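# Close and latch cycler lid, then press START

## Task

Bring the thermal cycler's lid down by hand, with no dropping or slamming, and latch it: the lid must be fully down and its handle must rest all the way down on its stop. Then press START so the cycler displays Running. The cycler is loose on the table and must finish no more than about a finger's width from its starting spot, still upright and barely rotated. The plate must stay lying flat in its block. Everything must stay in place without the robot holding it. Finally, release and move the gripper away.

## Robot and tools

Robot: a single seven-joint xArm7 arm carrying a two-finger parallel gripper. There is only one arm, so every command describes one gripper. The fingers point along the gripper's own +z axis and close along its y axis. The reported hand point (end_effector_position, link pinch) sits between the pads when they are shut, roughly 2 cm short of the fingertips. Closing pushes the fingertips about 10 mm further along +z. Fully open, the pads are 84 mm apart. Grip plates, blocks or reservoirs only across their width, on the body above the flange. A pad driven down over a base flange can jam there.

Scene frame: origin on the table top beneath the arm base, +z up, +x forward, +y to the left when facing along +x. Results print the hand position in metres, its orientation as a quaternion (w, x, y, z), and linear and angular velocities (m/s, rad/s) in this frame. At long reach the printed position may be somewhat off. grip_measured is the fingers' actual opening on the same -1..1 scale as the command. Joint positions are listed base to wrist. A Hand target line, when present, shows the pose the controller is heading for.

Row format (used by execute_actions and by move's target): seven numbers, each from -1 to 1, in the order dx, dy, dz, rx, ry, rz, opening. The first six are an offset, not a pose: they are expressed in the gripper's own axes and measured from the gripper pose reported in the most recent result that shows it (before any such result, and for any call after the first within one reply, from where the arm actually is when the call begins). Scale: 1.0 means 0.6 m of travel or 180 degrees of rotation; rx, ry, rz form one rotation vector. Every row in an action is measured from that same base pose, not chained from the row before. Opening is absolute: +1 fully open (0.084 m), -1 closed. All zeros do not mean stay still; they pull the hand back to the base pose.

execute_actions: takes "actions", a list with at most one item. An empty list just returns the state. An item with "rows" (1 to 15 rows) and optional "steps" (up to 15, default 15) runs one action; each row lasts one control step of 1/30 s, and the final row is repeated if steps exceed rows. An item with only "steps" (up to 300) is a wait counted from the last result, your reply time included. Optional "pictures" true or false controls camera images, which come by default. A rejected call moves nothing.

move: "target" is one row as above (an offset from the last shown pose, plus absolute opening); "speed" is the path's top speed in m/s, 0.002 to 0.5, default 0.25, with rotation capped at twice that number in rad/s. The hand travels a straight path lasting 0.5 to 10 s and stops after 10 s even if short. It ignores obstacles, may lag, wander or overshoot the speed, especially with the arm nearly straight. The opening is applied at the start. The result adds a move: line telling how it ended (done, off_target, moving, held, fault) and which limits acted (paced means the command was clipped; held means a safety check blocked some steps, after which the arm may jump faster), plus the distance left to the target.

wait: "seconds" from 0 to 10; the robot gets nothing new. zoom_image: "camera" (cam_head_left, cam_head_right or cam_wrist) and "region" [x0, y0, x1, y1] in pixels, top-left origin, at most 504 by 504; each image is 672x504. read_manual: only returns URDF licence texts. finished_scene: pass the current scene's number; it is final and reports success.

Control limits: each step, the commanded pose is clipped to 70 mm and 16 degrees from the measured pose, so far targets need several actions; after an action the arm only continues to the last clipped pose. Position wins over orientation when both cannot be met. The elbow cannot fully straighten. Joints move at most 3.14 rad/s. The simulation keeps running while you think and write. A pose unreachable line or HELD marks steps the clearance check altered or blocked.

Force and safety: pressing against something solid builds force while the hand is short of its target, up to a cap; sending zeros does not release it, retreating does. Faster approaches and targets set deeper past contact hit harder. If a joint's contact torque reaches its load limit (waist and shoulder 46.5, upper arm roll, elbow and forearm roll 27.9, wrist pitch and wrist roll 18.6 N m, held weight included), the arm stops, backs off, pauses 10 s and drops the remainder of the call. Holding loads heats motors: MOTOR HOT appears from 65 °C, and at 80 °C the brakes lock until cool (OVER-TEMPERATURE FAULT). For grasping, command an opening well below grip_measured; lower squeezes harder, up to about 24 N per pad; a fast close can squeeze harder.

Task hints: the lid counts as latched only when fully lowered and its handle sits fully down on its stop. If the lid is down but unlatched, swing the handle all the way up (the lid may rise) and then down onto its stop while keeping hold. START is ignored until latched. Lower the lid gently, avoid shoving the unanchored cycler, keep the plate level, and never knock anything off the table, which ends the scene.

Each tool is called after ">>>" by a JSON object that holds its "fn" and its "kwargs".

## Session

>>> {"fn": "execute_actions", "kwargs": {"actions": []}}

Scene clock: 0.00 s of 7800.00 s.
end_effector_position=(+0.7283, +0.3152, +0.3427) grip_measured=+1.00 end_effector_quat_wxyz=(-0.258, +0.947, -0.016, +0.189) end_effector_velocity=(+0.000, +0.000, +0.001) end_effector_angular_velocity=(+0.000, -0.002, +0.000)
Joint positions: [ 0.485  0.76  -0.001  2.148  0.43   0.854  0.171  0.084]
Joint velocities: [ 0.001 -0.    -0.001  0.002  0.     0.    -0.    -0.   ]
Motor temperatures (°C, as the motors report them): [37 38 38 34 40 45 40]
Hand target: +0.728, +0.315, +0.343; -0.258, +0.947, -0.016, +0.189

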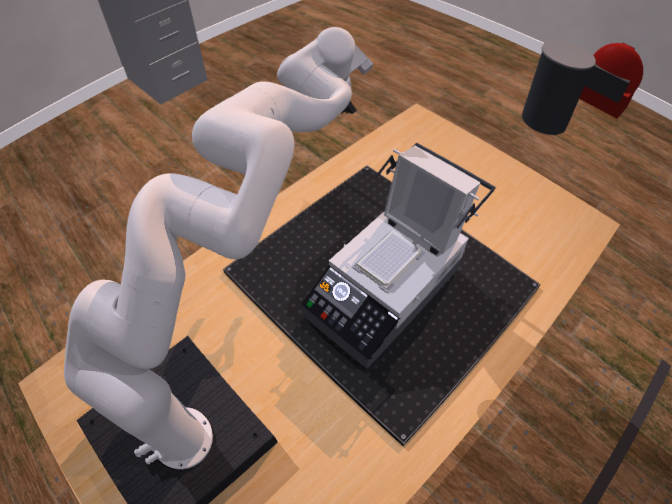

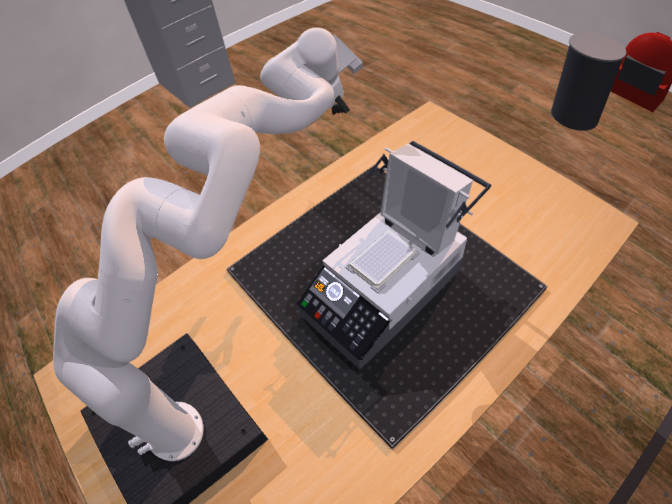

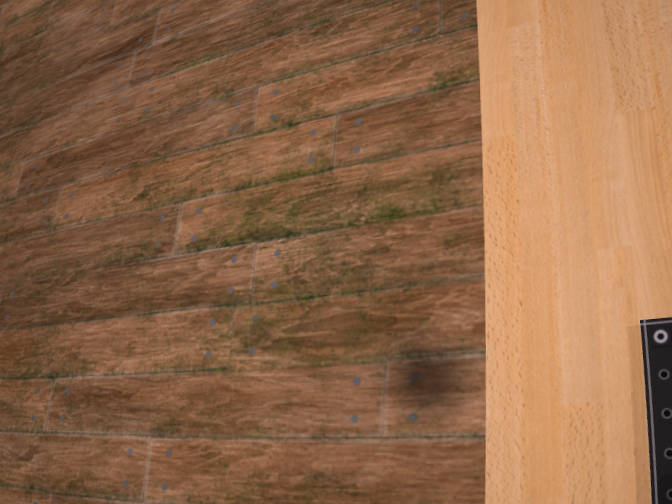

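>>> {"fn": "move", "kwargs": {"target": [-0.32,0.287,-0.654,-0.167,-0.123,-0.01,1]}}

>>> {"fn": "zoom_image", "kwargs": {"camera": "cam_head_left", "region": [280,120,520,380]}}

Scene clock: 5.07 s of 7800.00 s.
end_effector_position=(+0.4185, +0.0031, +0.5040) grip_measured=+1.00 end_effector_quat_wxyz=(-0.000, +1.000, +0.001, -0.002) end_effector_velocity=(-0.002, -0.002, +0.003) end_effector_angular_velocity=(-0.001, -0.002, -0.002)
Joint positions: [ 0.372 -0.174 -0.168  1.572 -0.045  1.722  0.055  0.084]
Joint velocities: [-0.001 -0.005 -0.002  0.002 -0.002  0.006 -0.002 -0.   ]
Motor temperatures (°C, as the motors report them): [37 38 38 35 40 45 40]
Hand target: +0.418, +0.003, +0.504; -0.000, +1.000, +0.001, -0.001
Off the commanded pose: 0.002 m, 0 deg.
move: done

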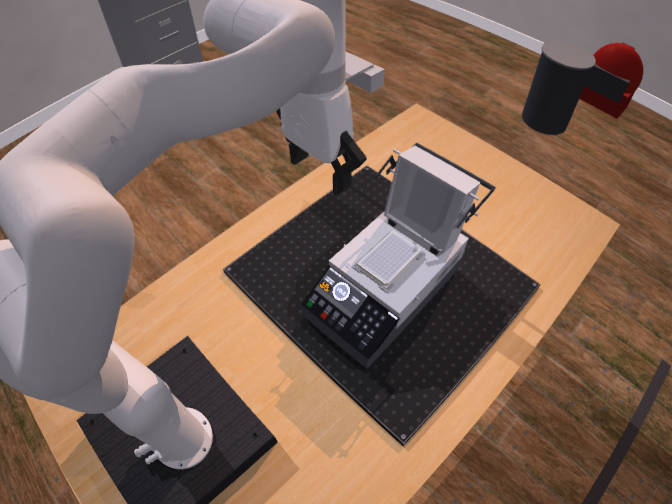

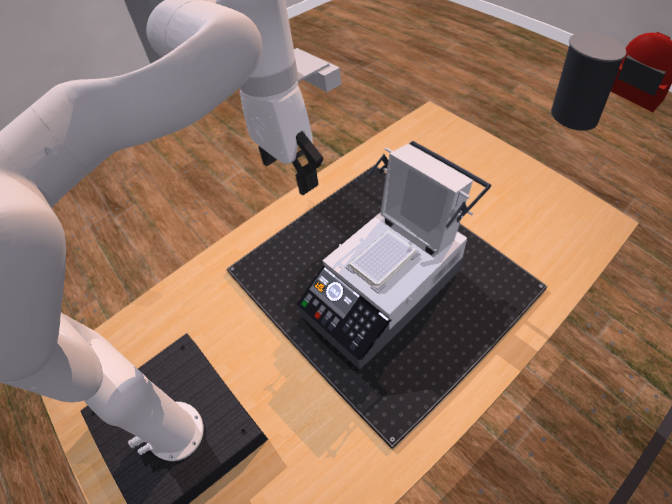

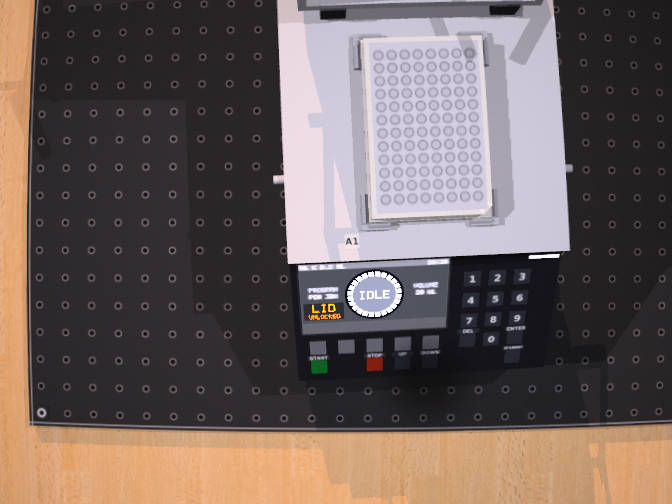

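Region (280, 120, 520, 380) of cam_head_left's 672x504 image, scaled by 1.938, with more detail than that image has; it fills the left 465 columns of this view, and the rest is white.

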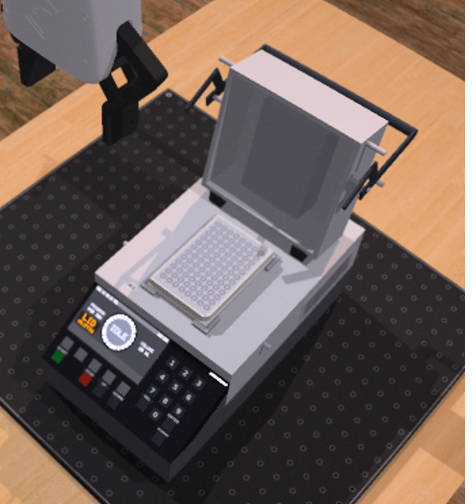

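>>> {"fn": "move", "kwargs": {"target": [0.3,0.05,-0.08,0,0,0,1]}}

>>> {"fn": "zoom_image", "kwargs": {"camera": "cam_head_right", "region": [360,130,510,260]}}

Scene clock: 8.30 s of 7800.00 s.
end_effector_position=(+0.5976, -0.0272, +0.5503) grip_measured=+1.00 end_effector_quat_wxyz=(+0.004, +0.995, +0.002, +0.100) end_effector_velocity=(+0.002, -0.001, -0.002) end_effector_angular_velocity=(+0.004, -0.001, -0.003)
Joint positions: [ 0.185  0.586 -0.228  2.708  0.141  1.902 -0.078  0.084]
Joint velocities: [-0.012  0.009  0.022  0.01  -0.009 -0.     0.006  0.   ]
Motor temperatures (°C, as the motors report them): [37 38 38 35 40 45 40]
Hand target: +0.598, -0.027, +0.550; +0.004, +0.995, +0.002, +0.100
Off the commanded pose: 0.002 m, 12 deg.
elbow stopped short: the move would have taken joint 4 (elbow) straighter than the controller allows; a more bent joint 4 avoids this.
move: off_target

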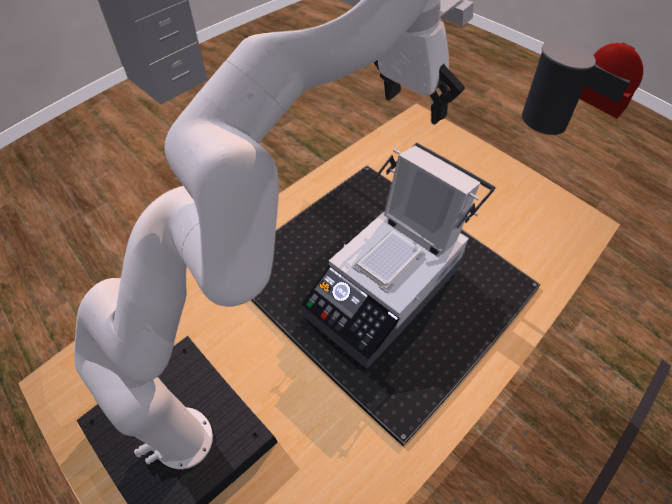

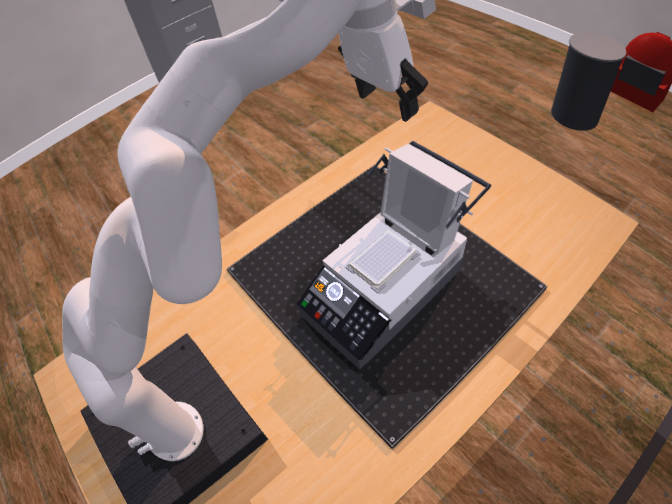

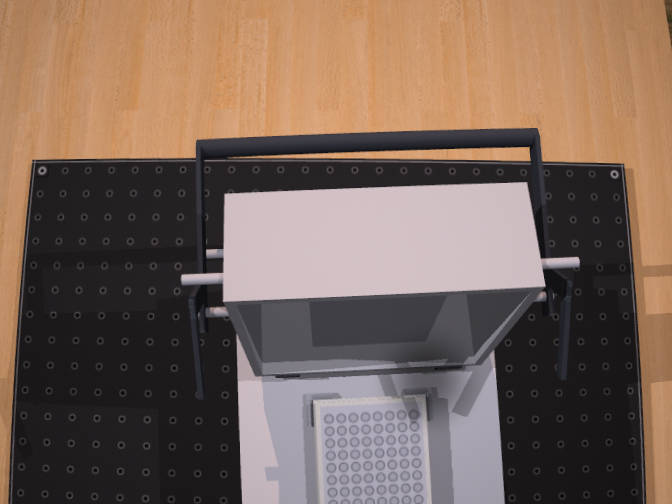

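Region (360, 130, 510, 260) of cam_head_right's 672x504 image, scaled by 3.360, with more detail than that image has; it fills the top 437 rows of this view, and the rest is white.

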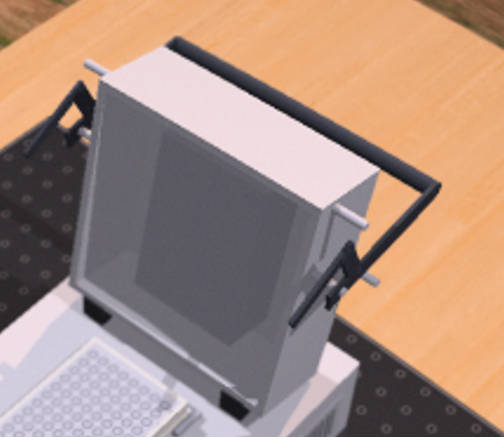

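>>> {"fn": "move", "kwargs": {"target": [0.07,-0.05,0.17,0,0,0,1]}}

Scene clock: 12.07 s of 7800.00 s.
end_effector_position=(+0.6589, +0.0016, +0.4584) grip_measured=+1.00 end_effector_quat_wxyz=(+0.004, +0.995, +0.001, +0.100) end_effector_velocity=(+0.000, -0.000, -0.000) end_effector_angular_velocity=(-0.000, -0.005, -0.001)
Joint positions: [ 0.277  0.581 -0.235  2.377  0.117  1.581 -0.038  0.084]
Joint velocities: [ 0.003 -0.009 -0.001 -0.017 -0.002 -0.013  0.    -0.   ]
Motor temperatures (°C, as the motors report them): [37 38 38 35 40 45 40]
Hand target: +0.659, +0.002, +0.458; +0.004, +0.995, +0.001, +0.100
Off the commanded pose: 0.001 m, 0 deg.
move: done

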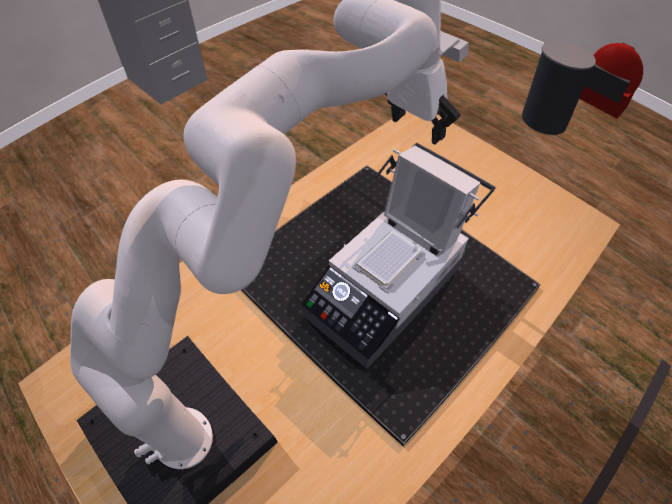

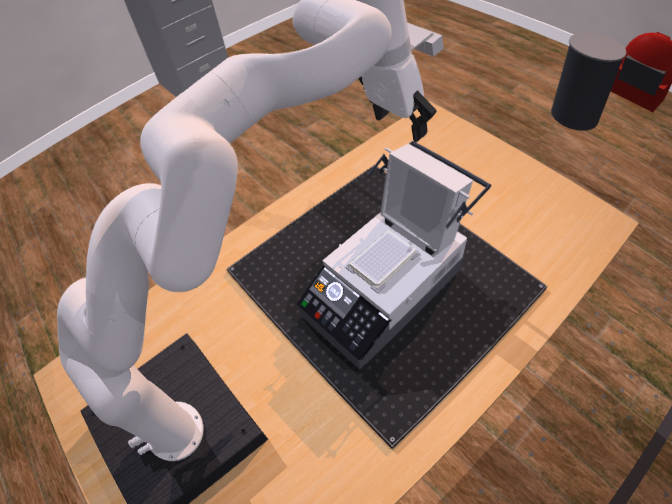

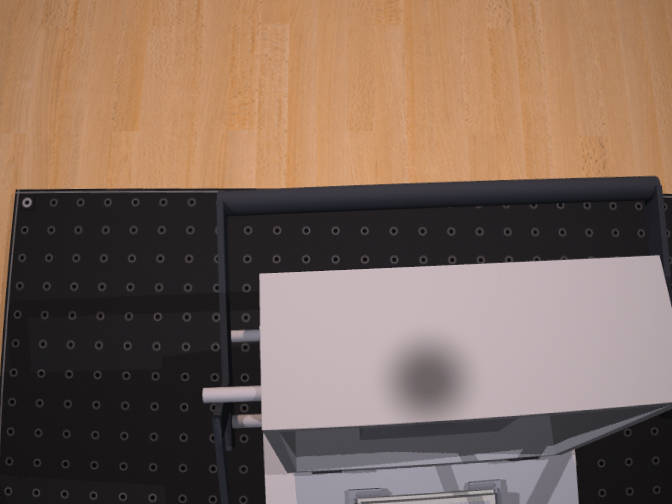

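>>> {"fn": "move", "kwargs": {"target": [0.048,0.036,0.108,0.017,0.017,0.5,1], "speed": 0.4}}

>>> {"fn": "zoom_image", "kwargs": {"camera": "cam_head_left", "region": [360,60,510,260]}}

Scene clock: 30.43 s of 7800.00 s.
end_effector_position=(+0.6998, -0.0208, +0.4009) grip_measured=+1.00 end_effector_quat_wxyz=(-0.091, +0.702, -0.700, +0.098) end_effector_velocity=(+0.000, -0.000, -0.001) end_effector_angular_velocity=(+0.001, +0.001, -0.009)
Joint positions: [ 0.365  0.623 -0.445  2.21   0.27   1.338  1.434  0.084]
Joint velocities: [ 0.002  0.001 -0.003 -0.002  0.001 -0.002  0.008 -0.   ]
Motor temperatures (°C, as the motors report them): [37 39 38 36 40 45 40]
Hand target: +0.700, -0.021, +0.401; -0.091, +0.702, -0.700, +0.098
Off the commanded pose: 0.000 m, 0 deg.
After step 90, 12.87 s passed at rest.
move: done

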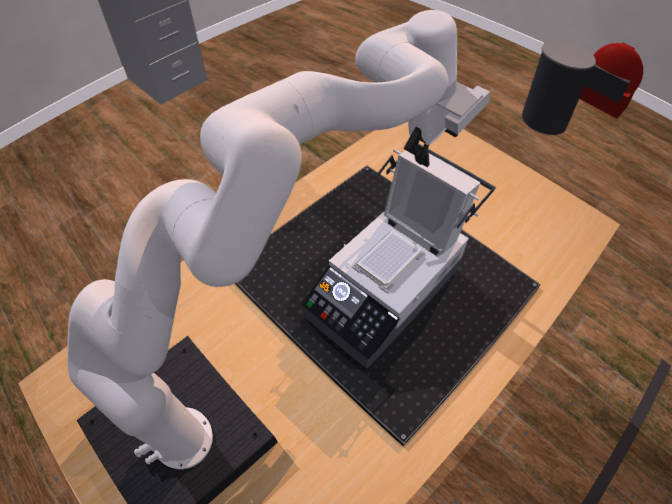

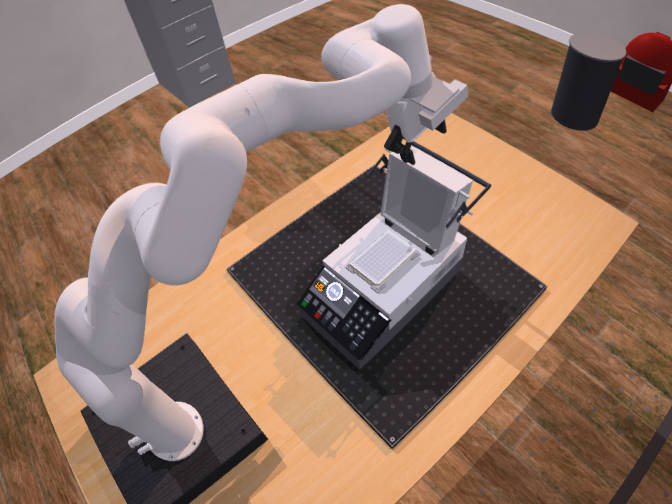

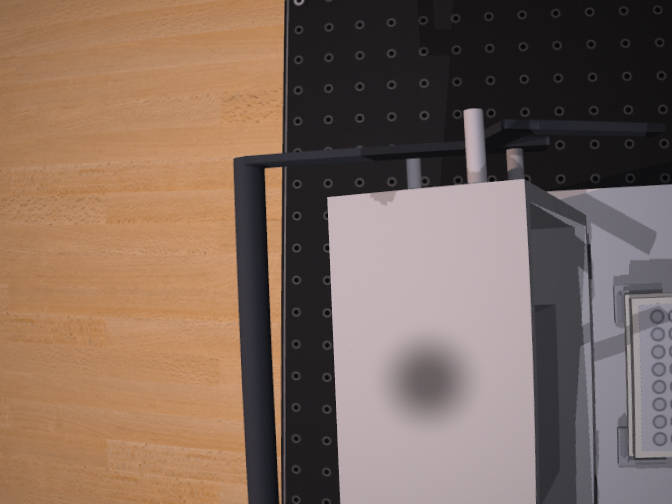

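Region (360, 60, 510, 260) of cam_head_left's 672x504 image, scaled by 2.520, with more detail than that image has; it fills the left 378 columns of this view, and the rest is white.

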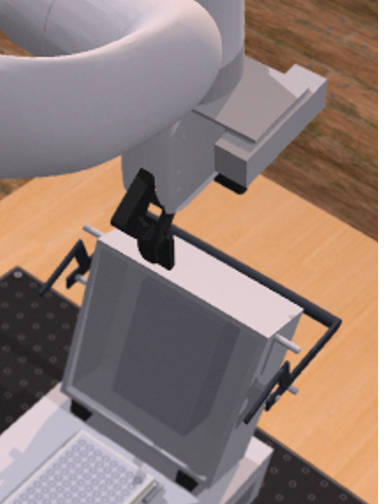

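>>> {"fn": "move", "kwargs": {"target": [0,-0.015,0.13,0,0,0,1], "speed": 0.08}}

Scene clock: 33.37 s of 7800.00 s.
end_effector_position=(+0.7290, -0.0218, +0.3288) grip_measured=+1.00 end_effector_quat_wxyz=(-0.092, +0.702, -0.700, +0.098) end_effector_velocity=(+0.001, -0.000, -0.001) end_effector_angular_velocity=(+0.001, -0.003, -0.001)
Joint positions: [ 0.35   0.729 -0.427  2.174  0.3    1.199  1.421  0.084]
Joint velocities: [-0.002  0.004  0.     0.003  0.003 -0.003 -0.    -0.   ]
Motor temperatures (°C, as the motors report them): [37 39 38 36 40 45 40]
Hand target: +0.729, -0.022, +0.328; -0.091, +0.702, -0.700, +0.098
Off the commanded pose: 0.001 m, 0 deg.
move: done

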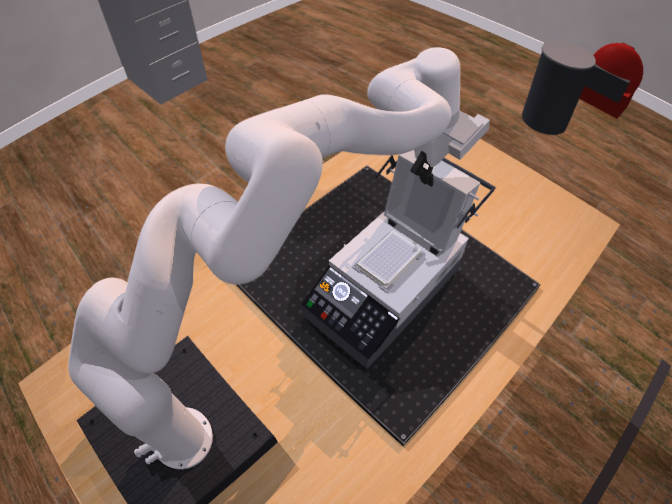

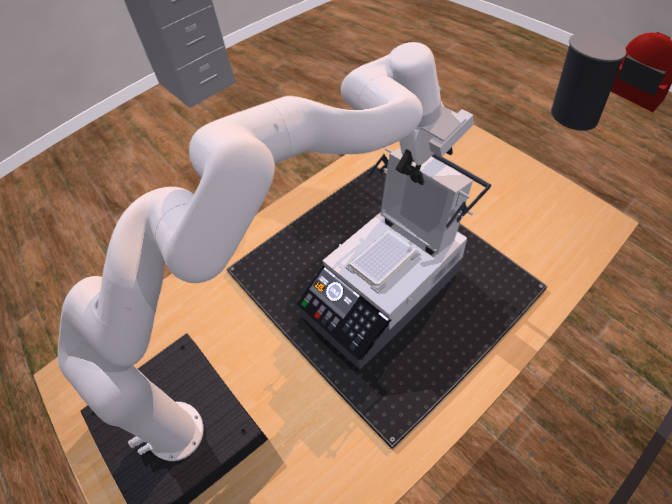

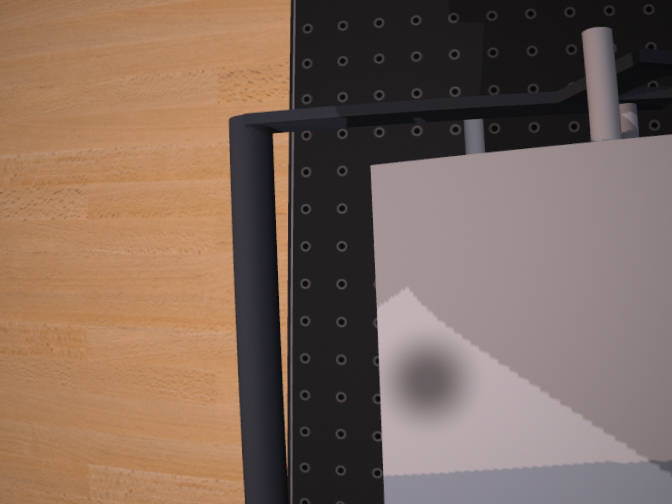

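>>> {"fn": "move", "kwargs": {"target": [0,0,0.04,0,0,0,1], "speed": 0.05}}

>>> {"fn": "move", "kwargs": {"target": [0,0.11,-0.028,-0.08,0,0,1], "speed": 0.04}}

Scene clock: 35.50 s of 7800.00 s.
end_effector_position=(+0.7349, -0.0221, +0.3068) grip_measured=+1.00 end_effector_quat_wxyz=(-0.092, +0.702, -0.700, +0.098) end_effector_velocity=(+0.001, -0.000, -0.001) end_effector_angular_velocity=(+0.001, -0.002, -0.000)
Joint positions: [ 0.348  0.756 -0.422  2.155  0.309  1.156  1.415  0.084]
Joint velocities: [-0.001  0.001  0.    -0.001  0.002 -0.004 -0.001  0.   ]
Motor temperatures (°C, as the motors report them): [37 39 38 36 40 45 40]
Hand target: +0.735, -0.022, +0.306; -0.092, +0.702, -0.700, +0.098
Off the commanded pose: 0.001 m, 0 deg.
move: done

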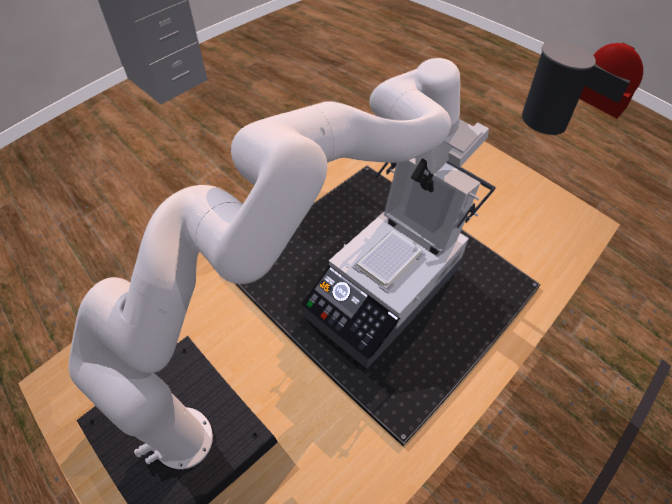

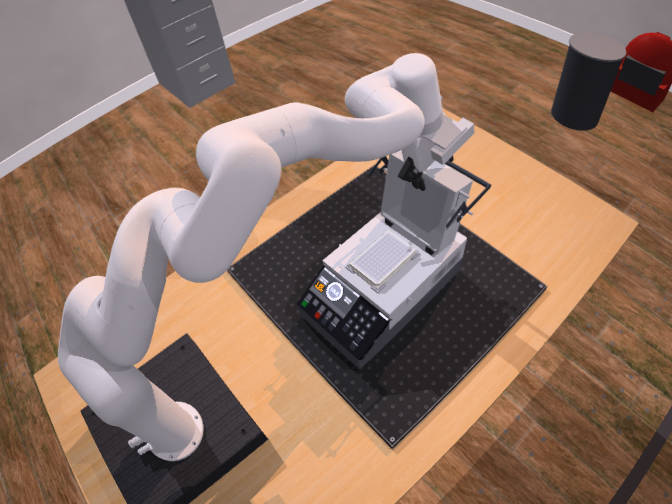

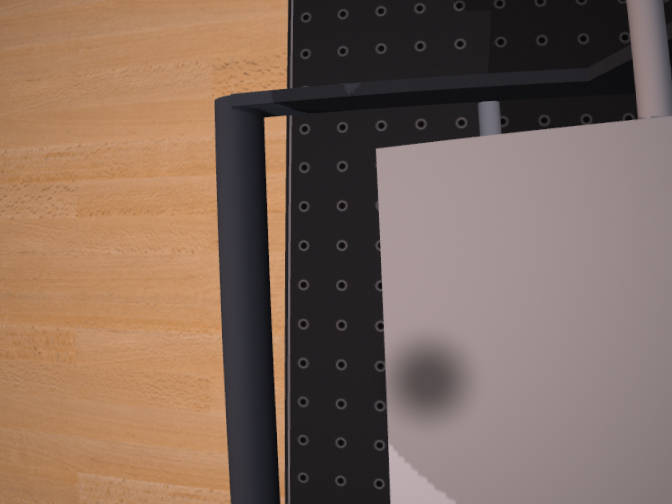

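Scene clock: 39.00 s of 7800.00 s.
end_effector_position=(+0.6668, -0.0218, +0.3052) grip_measured=+1.00 end_effector_quat_wxyz=(-0.003, +0.708, -0.706, +0.009) end_effector_velocity=(-0.000, +0.001, -0.000) end_effector_angular_velocity=(+0.001, +0.002, +0.001)
Joint positions: [ 0.353  0.718 -0.43   2.166  0.262  1.453  1.428  0.084]
Joint velocities: [-0.     0.001  0.001  0.001  0.001  0.002 -0.     0.   ]
Motor temperatures (°C, as the motors report them): [37 39 38 36 40 45 40]
Hand target: +0.667, -0.022, +0.306; -0.003, +0.708, -0.706, +0.009
Off the commanded pose: 0.000 m, 0 deg.
move: done

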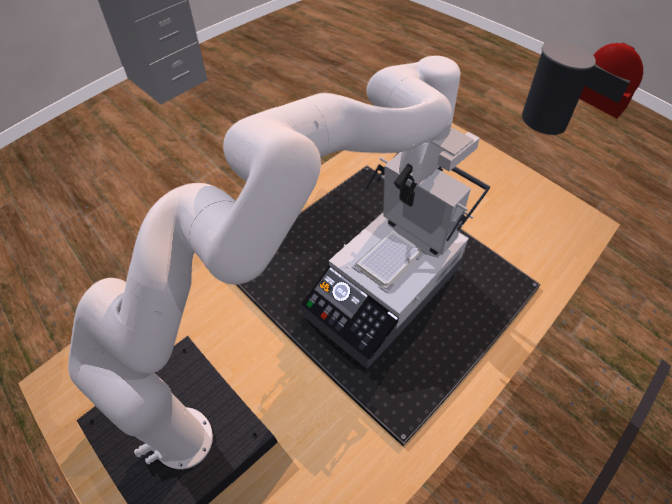

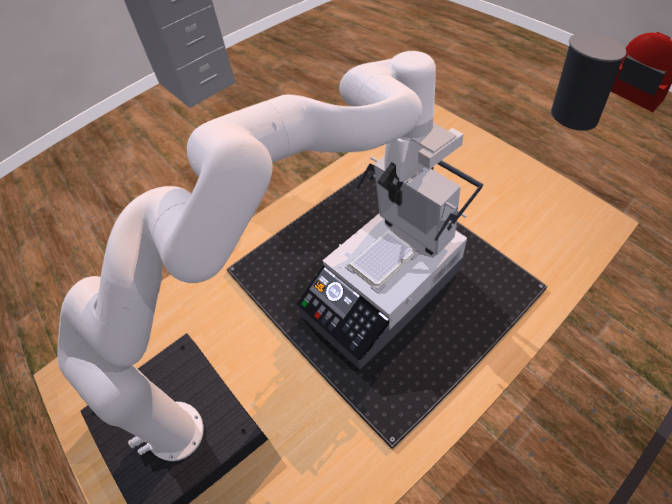

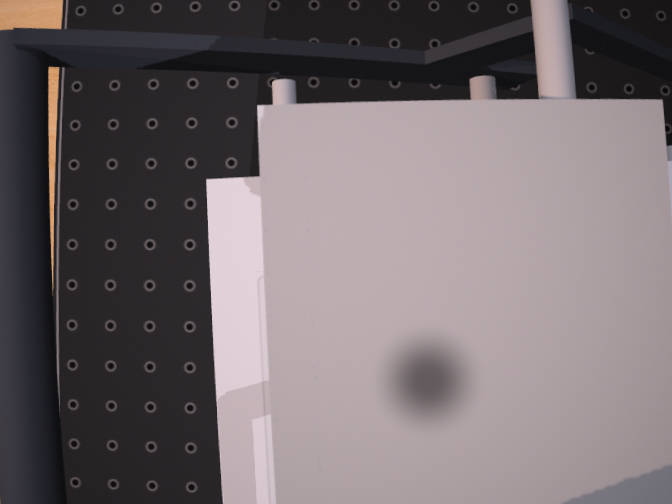

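>>> {"fn": "move", "kwargs": {"target": [0,0.05,0.005,-0.05,0,0,1], "speed": 0.03}}

>>> {"fn": "zoom_image", "kwargs": {"camera": "cam_head_right", "region": [340,110,510,280]}}

Scene clock: 43.00 s of 7800.00 s.
end_effector_position=(+0.6368, -0.0218, +0.3012) grip_measured=+1.00 end_effector_quat_wxyz=(+0.052, +0.706, -0.705, -0.047) end_effector_velocity=(+0.000, -0.000, -0.000) end_effector_angular_velocity=(-0.001, +0.002, -0.000)
Joint positions: [ 0.315  0.789 -0.418  2.307  0.255  1.675  1.436  0.084]
Joint velocities: [-0.002  0.005  0.     0.008 -0.     0.005  0.     0.   ]
Motor temperatures (°C, as the motors report them): [37 39 38 36 40 45 40]
Hand target: +0.637, -0.022, +0.302; +0.052, +0.706, -0.705, -0.047
Off the commanded pose: 0.001 m, 0 deg.
move: done

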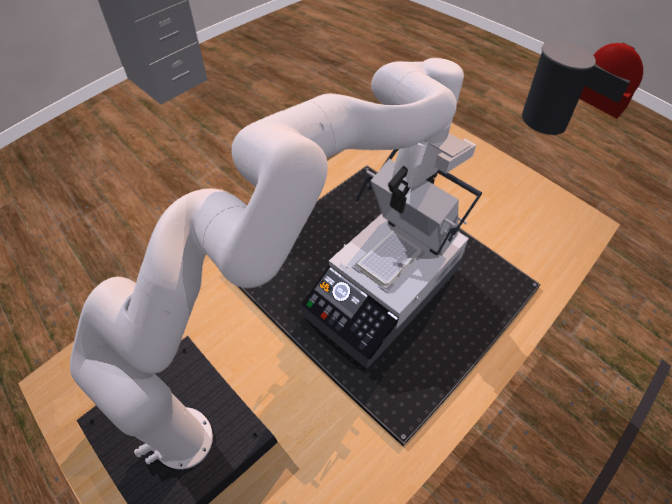

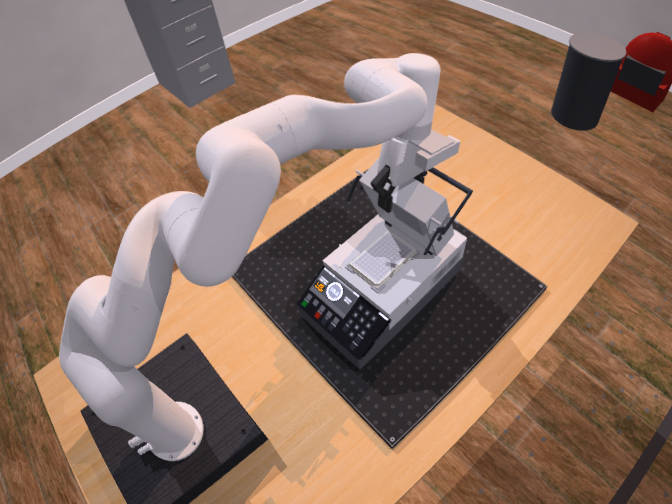

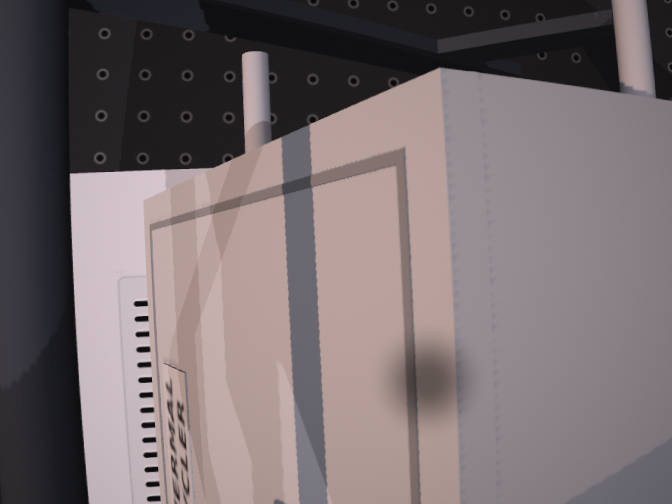

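Region (340, 110, 510, 280) of cam_head_right's 672x504 image, scaled by 2.965, with more detail than that image has.

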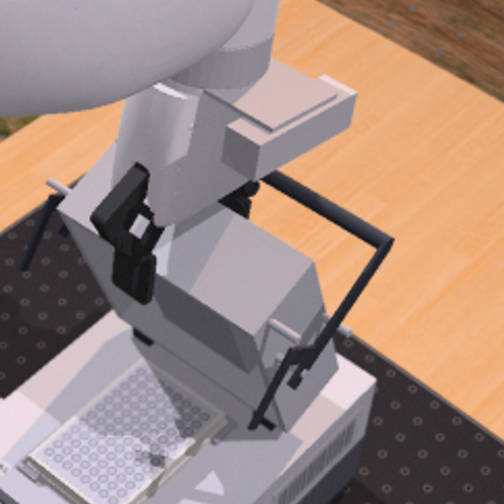

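>>> {"fn": "move", "kwargs": {"target": [0,-0.15,-0.04,0.12,0,0,1], "speed": 0.03}}

Scene clock: 55.80 s of 7800.00 s.
end_effector_position=(+0.7291, -0.0219, +0.3123) grip_measured=+1.00 end_effector_quat_wxyz=(-0.080, +0.703, -0.701, +0.086) end_effector_velocity=(+0.002, -0.000, +0.002) end_effector_angular_velocity=(-0.001, -0.009, -0.000)
Joint positions: [ 0.337  0.769 -0.421  2.208  0.305  1.226  1.422  0.084]
Joint velocities: [-0.    -0.001 -0.     0.     0.001 -0.008 -0.     0.   ]
Motor temperatures (°C, as the motors report them): [37 39 38 36 40 45 40]
Hand target: +0.729, -0.022, +0.312; -0.080, +0.703, -0.701, +0.086
Off the commanded pose: 0.000 m, 0 deg.
After step 90, 3.30 s passed at rest.
move: done

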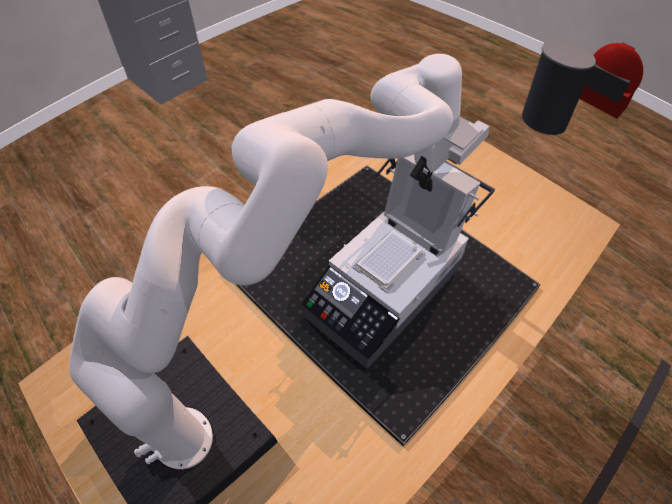

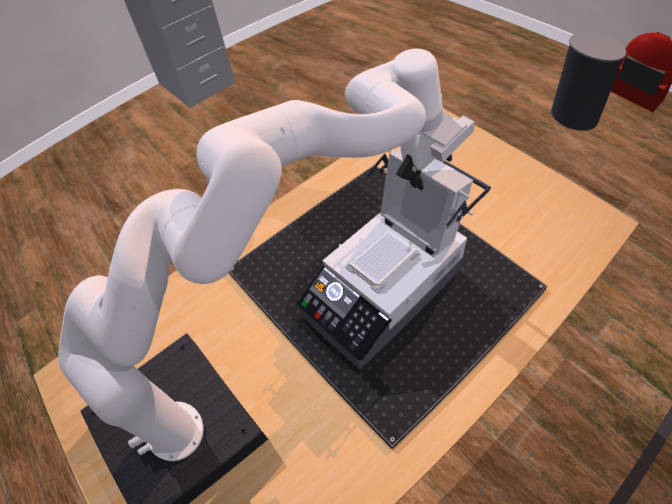

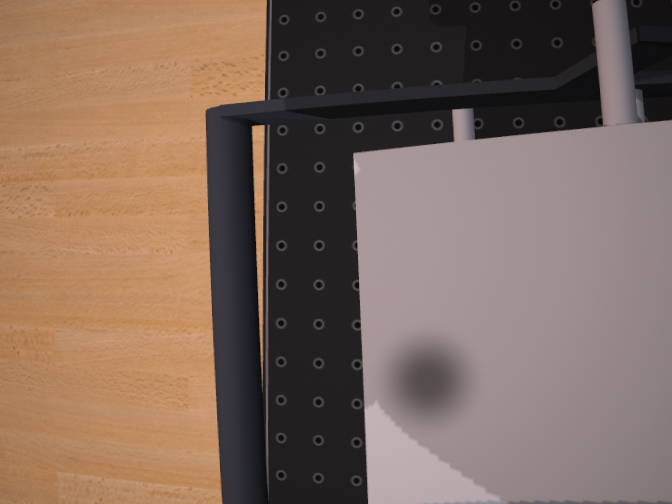

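>>> {"fn": "move", "kwargs": {"target": [0,0,-0.11,0,0,0,1], "speed": 0.15}}

>>> {"fn": "move", "kwargs": {"target": [0.15,0.055,0,0,0,0,0.2]}}

>>> {"fn": "move", "kwargs": {"target": [0,0,0.04,0,0,0,0], "speed": 0.1}}

Scene clock: 58.27 s of 7800.00 s.
end_effector_position=(+0.7137, -0.0211, +0.3752) grip_measured=+1.00 end_effector_quat_wxyz=(-0.080, +0.703, -0.701, +0.086) end_effector_velocity=(-0.000, +0.000, +0.003) end_effector_angular_velocity=(-0.000, +0.002, +0.000)
Joint positions: [ 0.318  0.737 -0.426  2.341  0.293  1.387  1.44   0.084]
Joint velocities: [-0.006  0.008  0.002  0.026  0.001  0.019  0.002  0.   ]
Motor temperatures (°C, as the motors report them): [37 39 38 36 40 45 40]
Hand target: +0.714, -0.021, +0.377; -0.080, +0.703, -0.701, +0.086
Off the commanded pose: 0.001 m, 0 deg.
move: done

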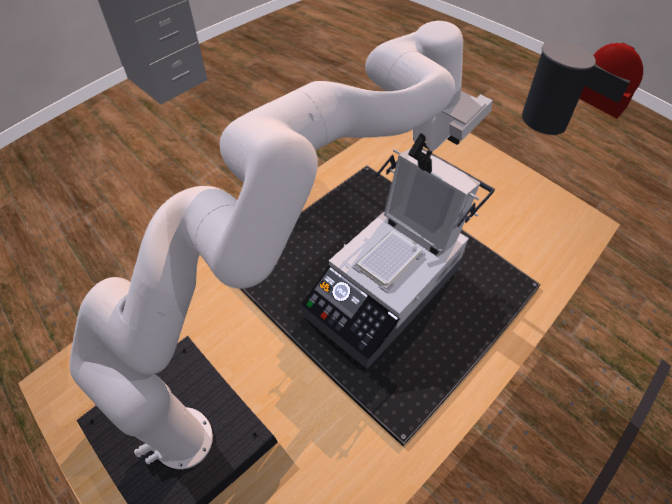

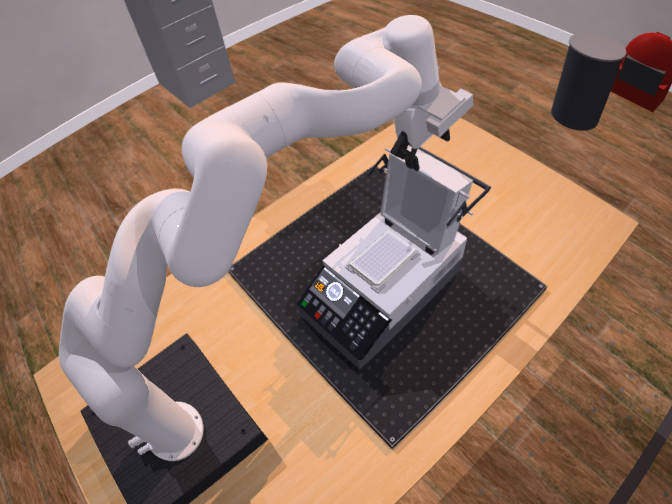

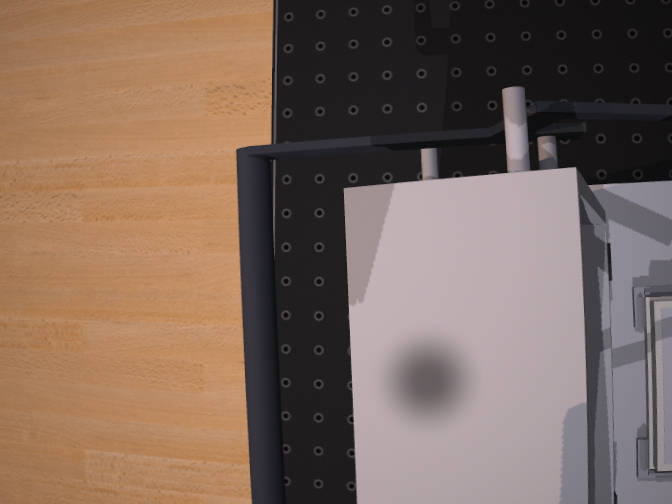

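Scene clock: 59.10 s of 7800.00 s.
end_effector_position=(+0.6821, -0.1096, +0.3686) grip_measured=+0.19 end_effector_quat_wxyz=(-0.080, +0.704, -0.701, +0.085) end_effector_velocity=(-0.002, -0.011, -0.000) end_effector_angular_velocity=(-0.005, -0.005, -0.009)
Joint positions: [ 0.257  0.586 -0.456  2.067  0.299  1.276  1.273  0.052]
Joint velocities: [-0.006 -0.011 -0.006 -0.023 -0.002 -0.017 -0.008 -0.   ]
Motor temperatures (°C, as the motors report them): [37 39 38 36 40 45 40]
Hand target: +0.682, -0.111, +0.369; -0.080, +0.703, -0.701, +0.086
Off the commanded pose: 0.002 m, 0 deg.
move: done

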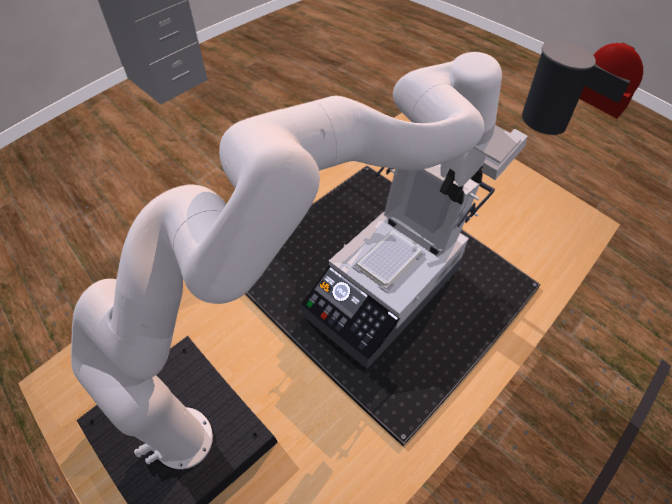

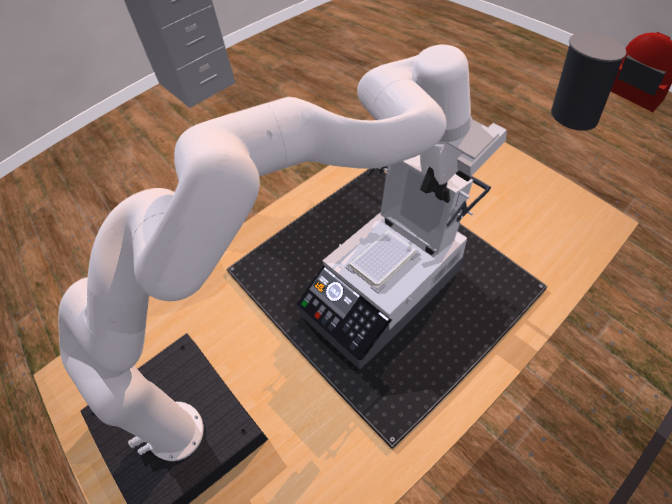

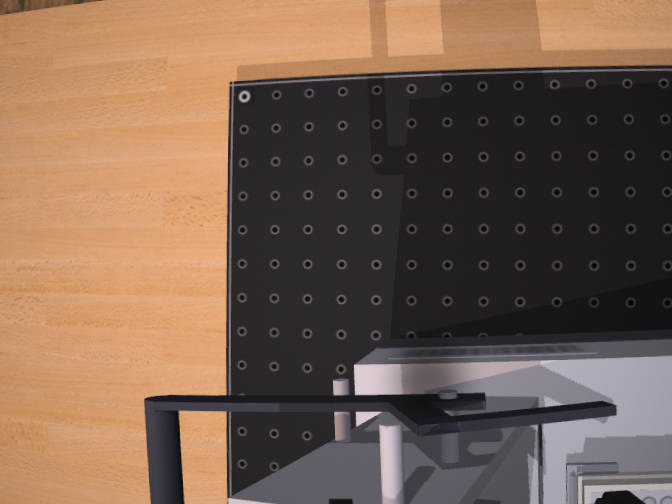

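Scene clock: 59.87 s of 7800.00 s.
end_effector_position=(+0.6876, -0.1099, +0.3457) grip_measured=-0.01 end_effector_quat_wxyz=(-0.080, +0.704, -0.701, +0.086) end_effector_velocity=(+0.001, -0.001, -0.000) end_effector_angular_velocity=(-0.001, -0.004, -0.001)
Joint positions: [ 0.261  0.602 -0.452  2.026  0.306  1.22   1.267  0.044]
Joint velocities: [-0.    -0.    -0.    -0.003  0.001 -0.006 -0.001 -0.   ]
Motor temperatures (°C, as the motors report them): [37 39 38 36 40 45 40]
Hand target: +0.688, -0.110, +0.345; -0.080, +0.704, -0.701, +0.085
Off the commanded pose: 0.001 m, 0 deg.
move: done

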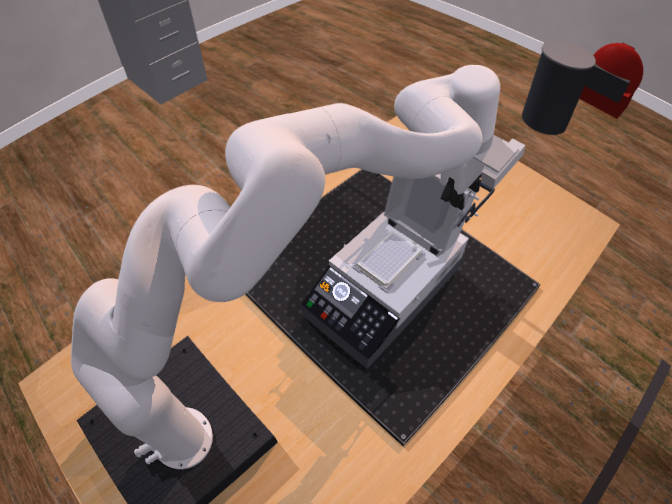

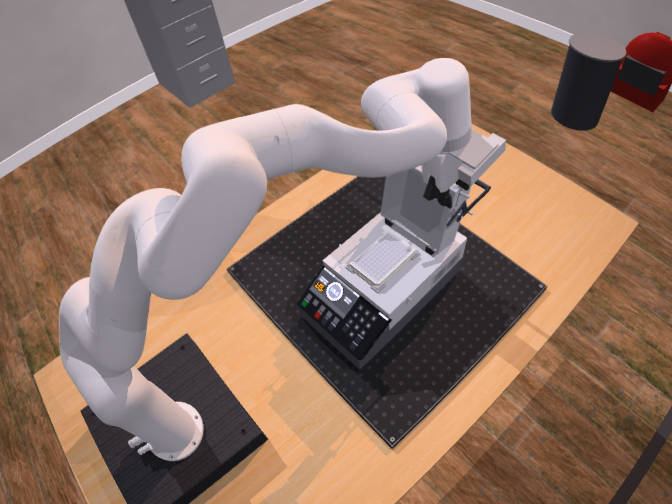

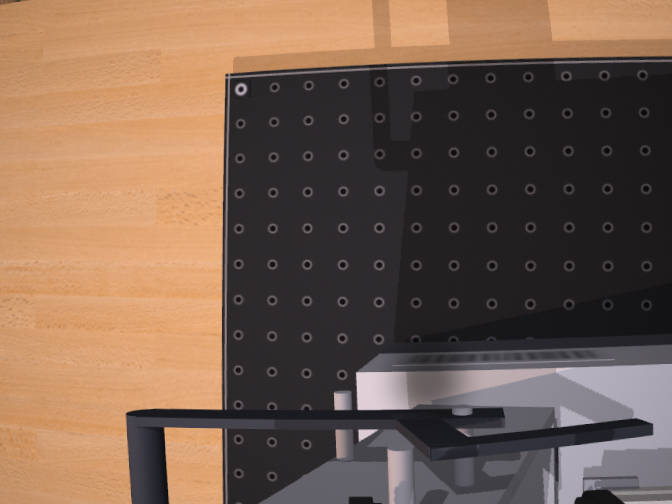

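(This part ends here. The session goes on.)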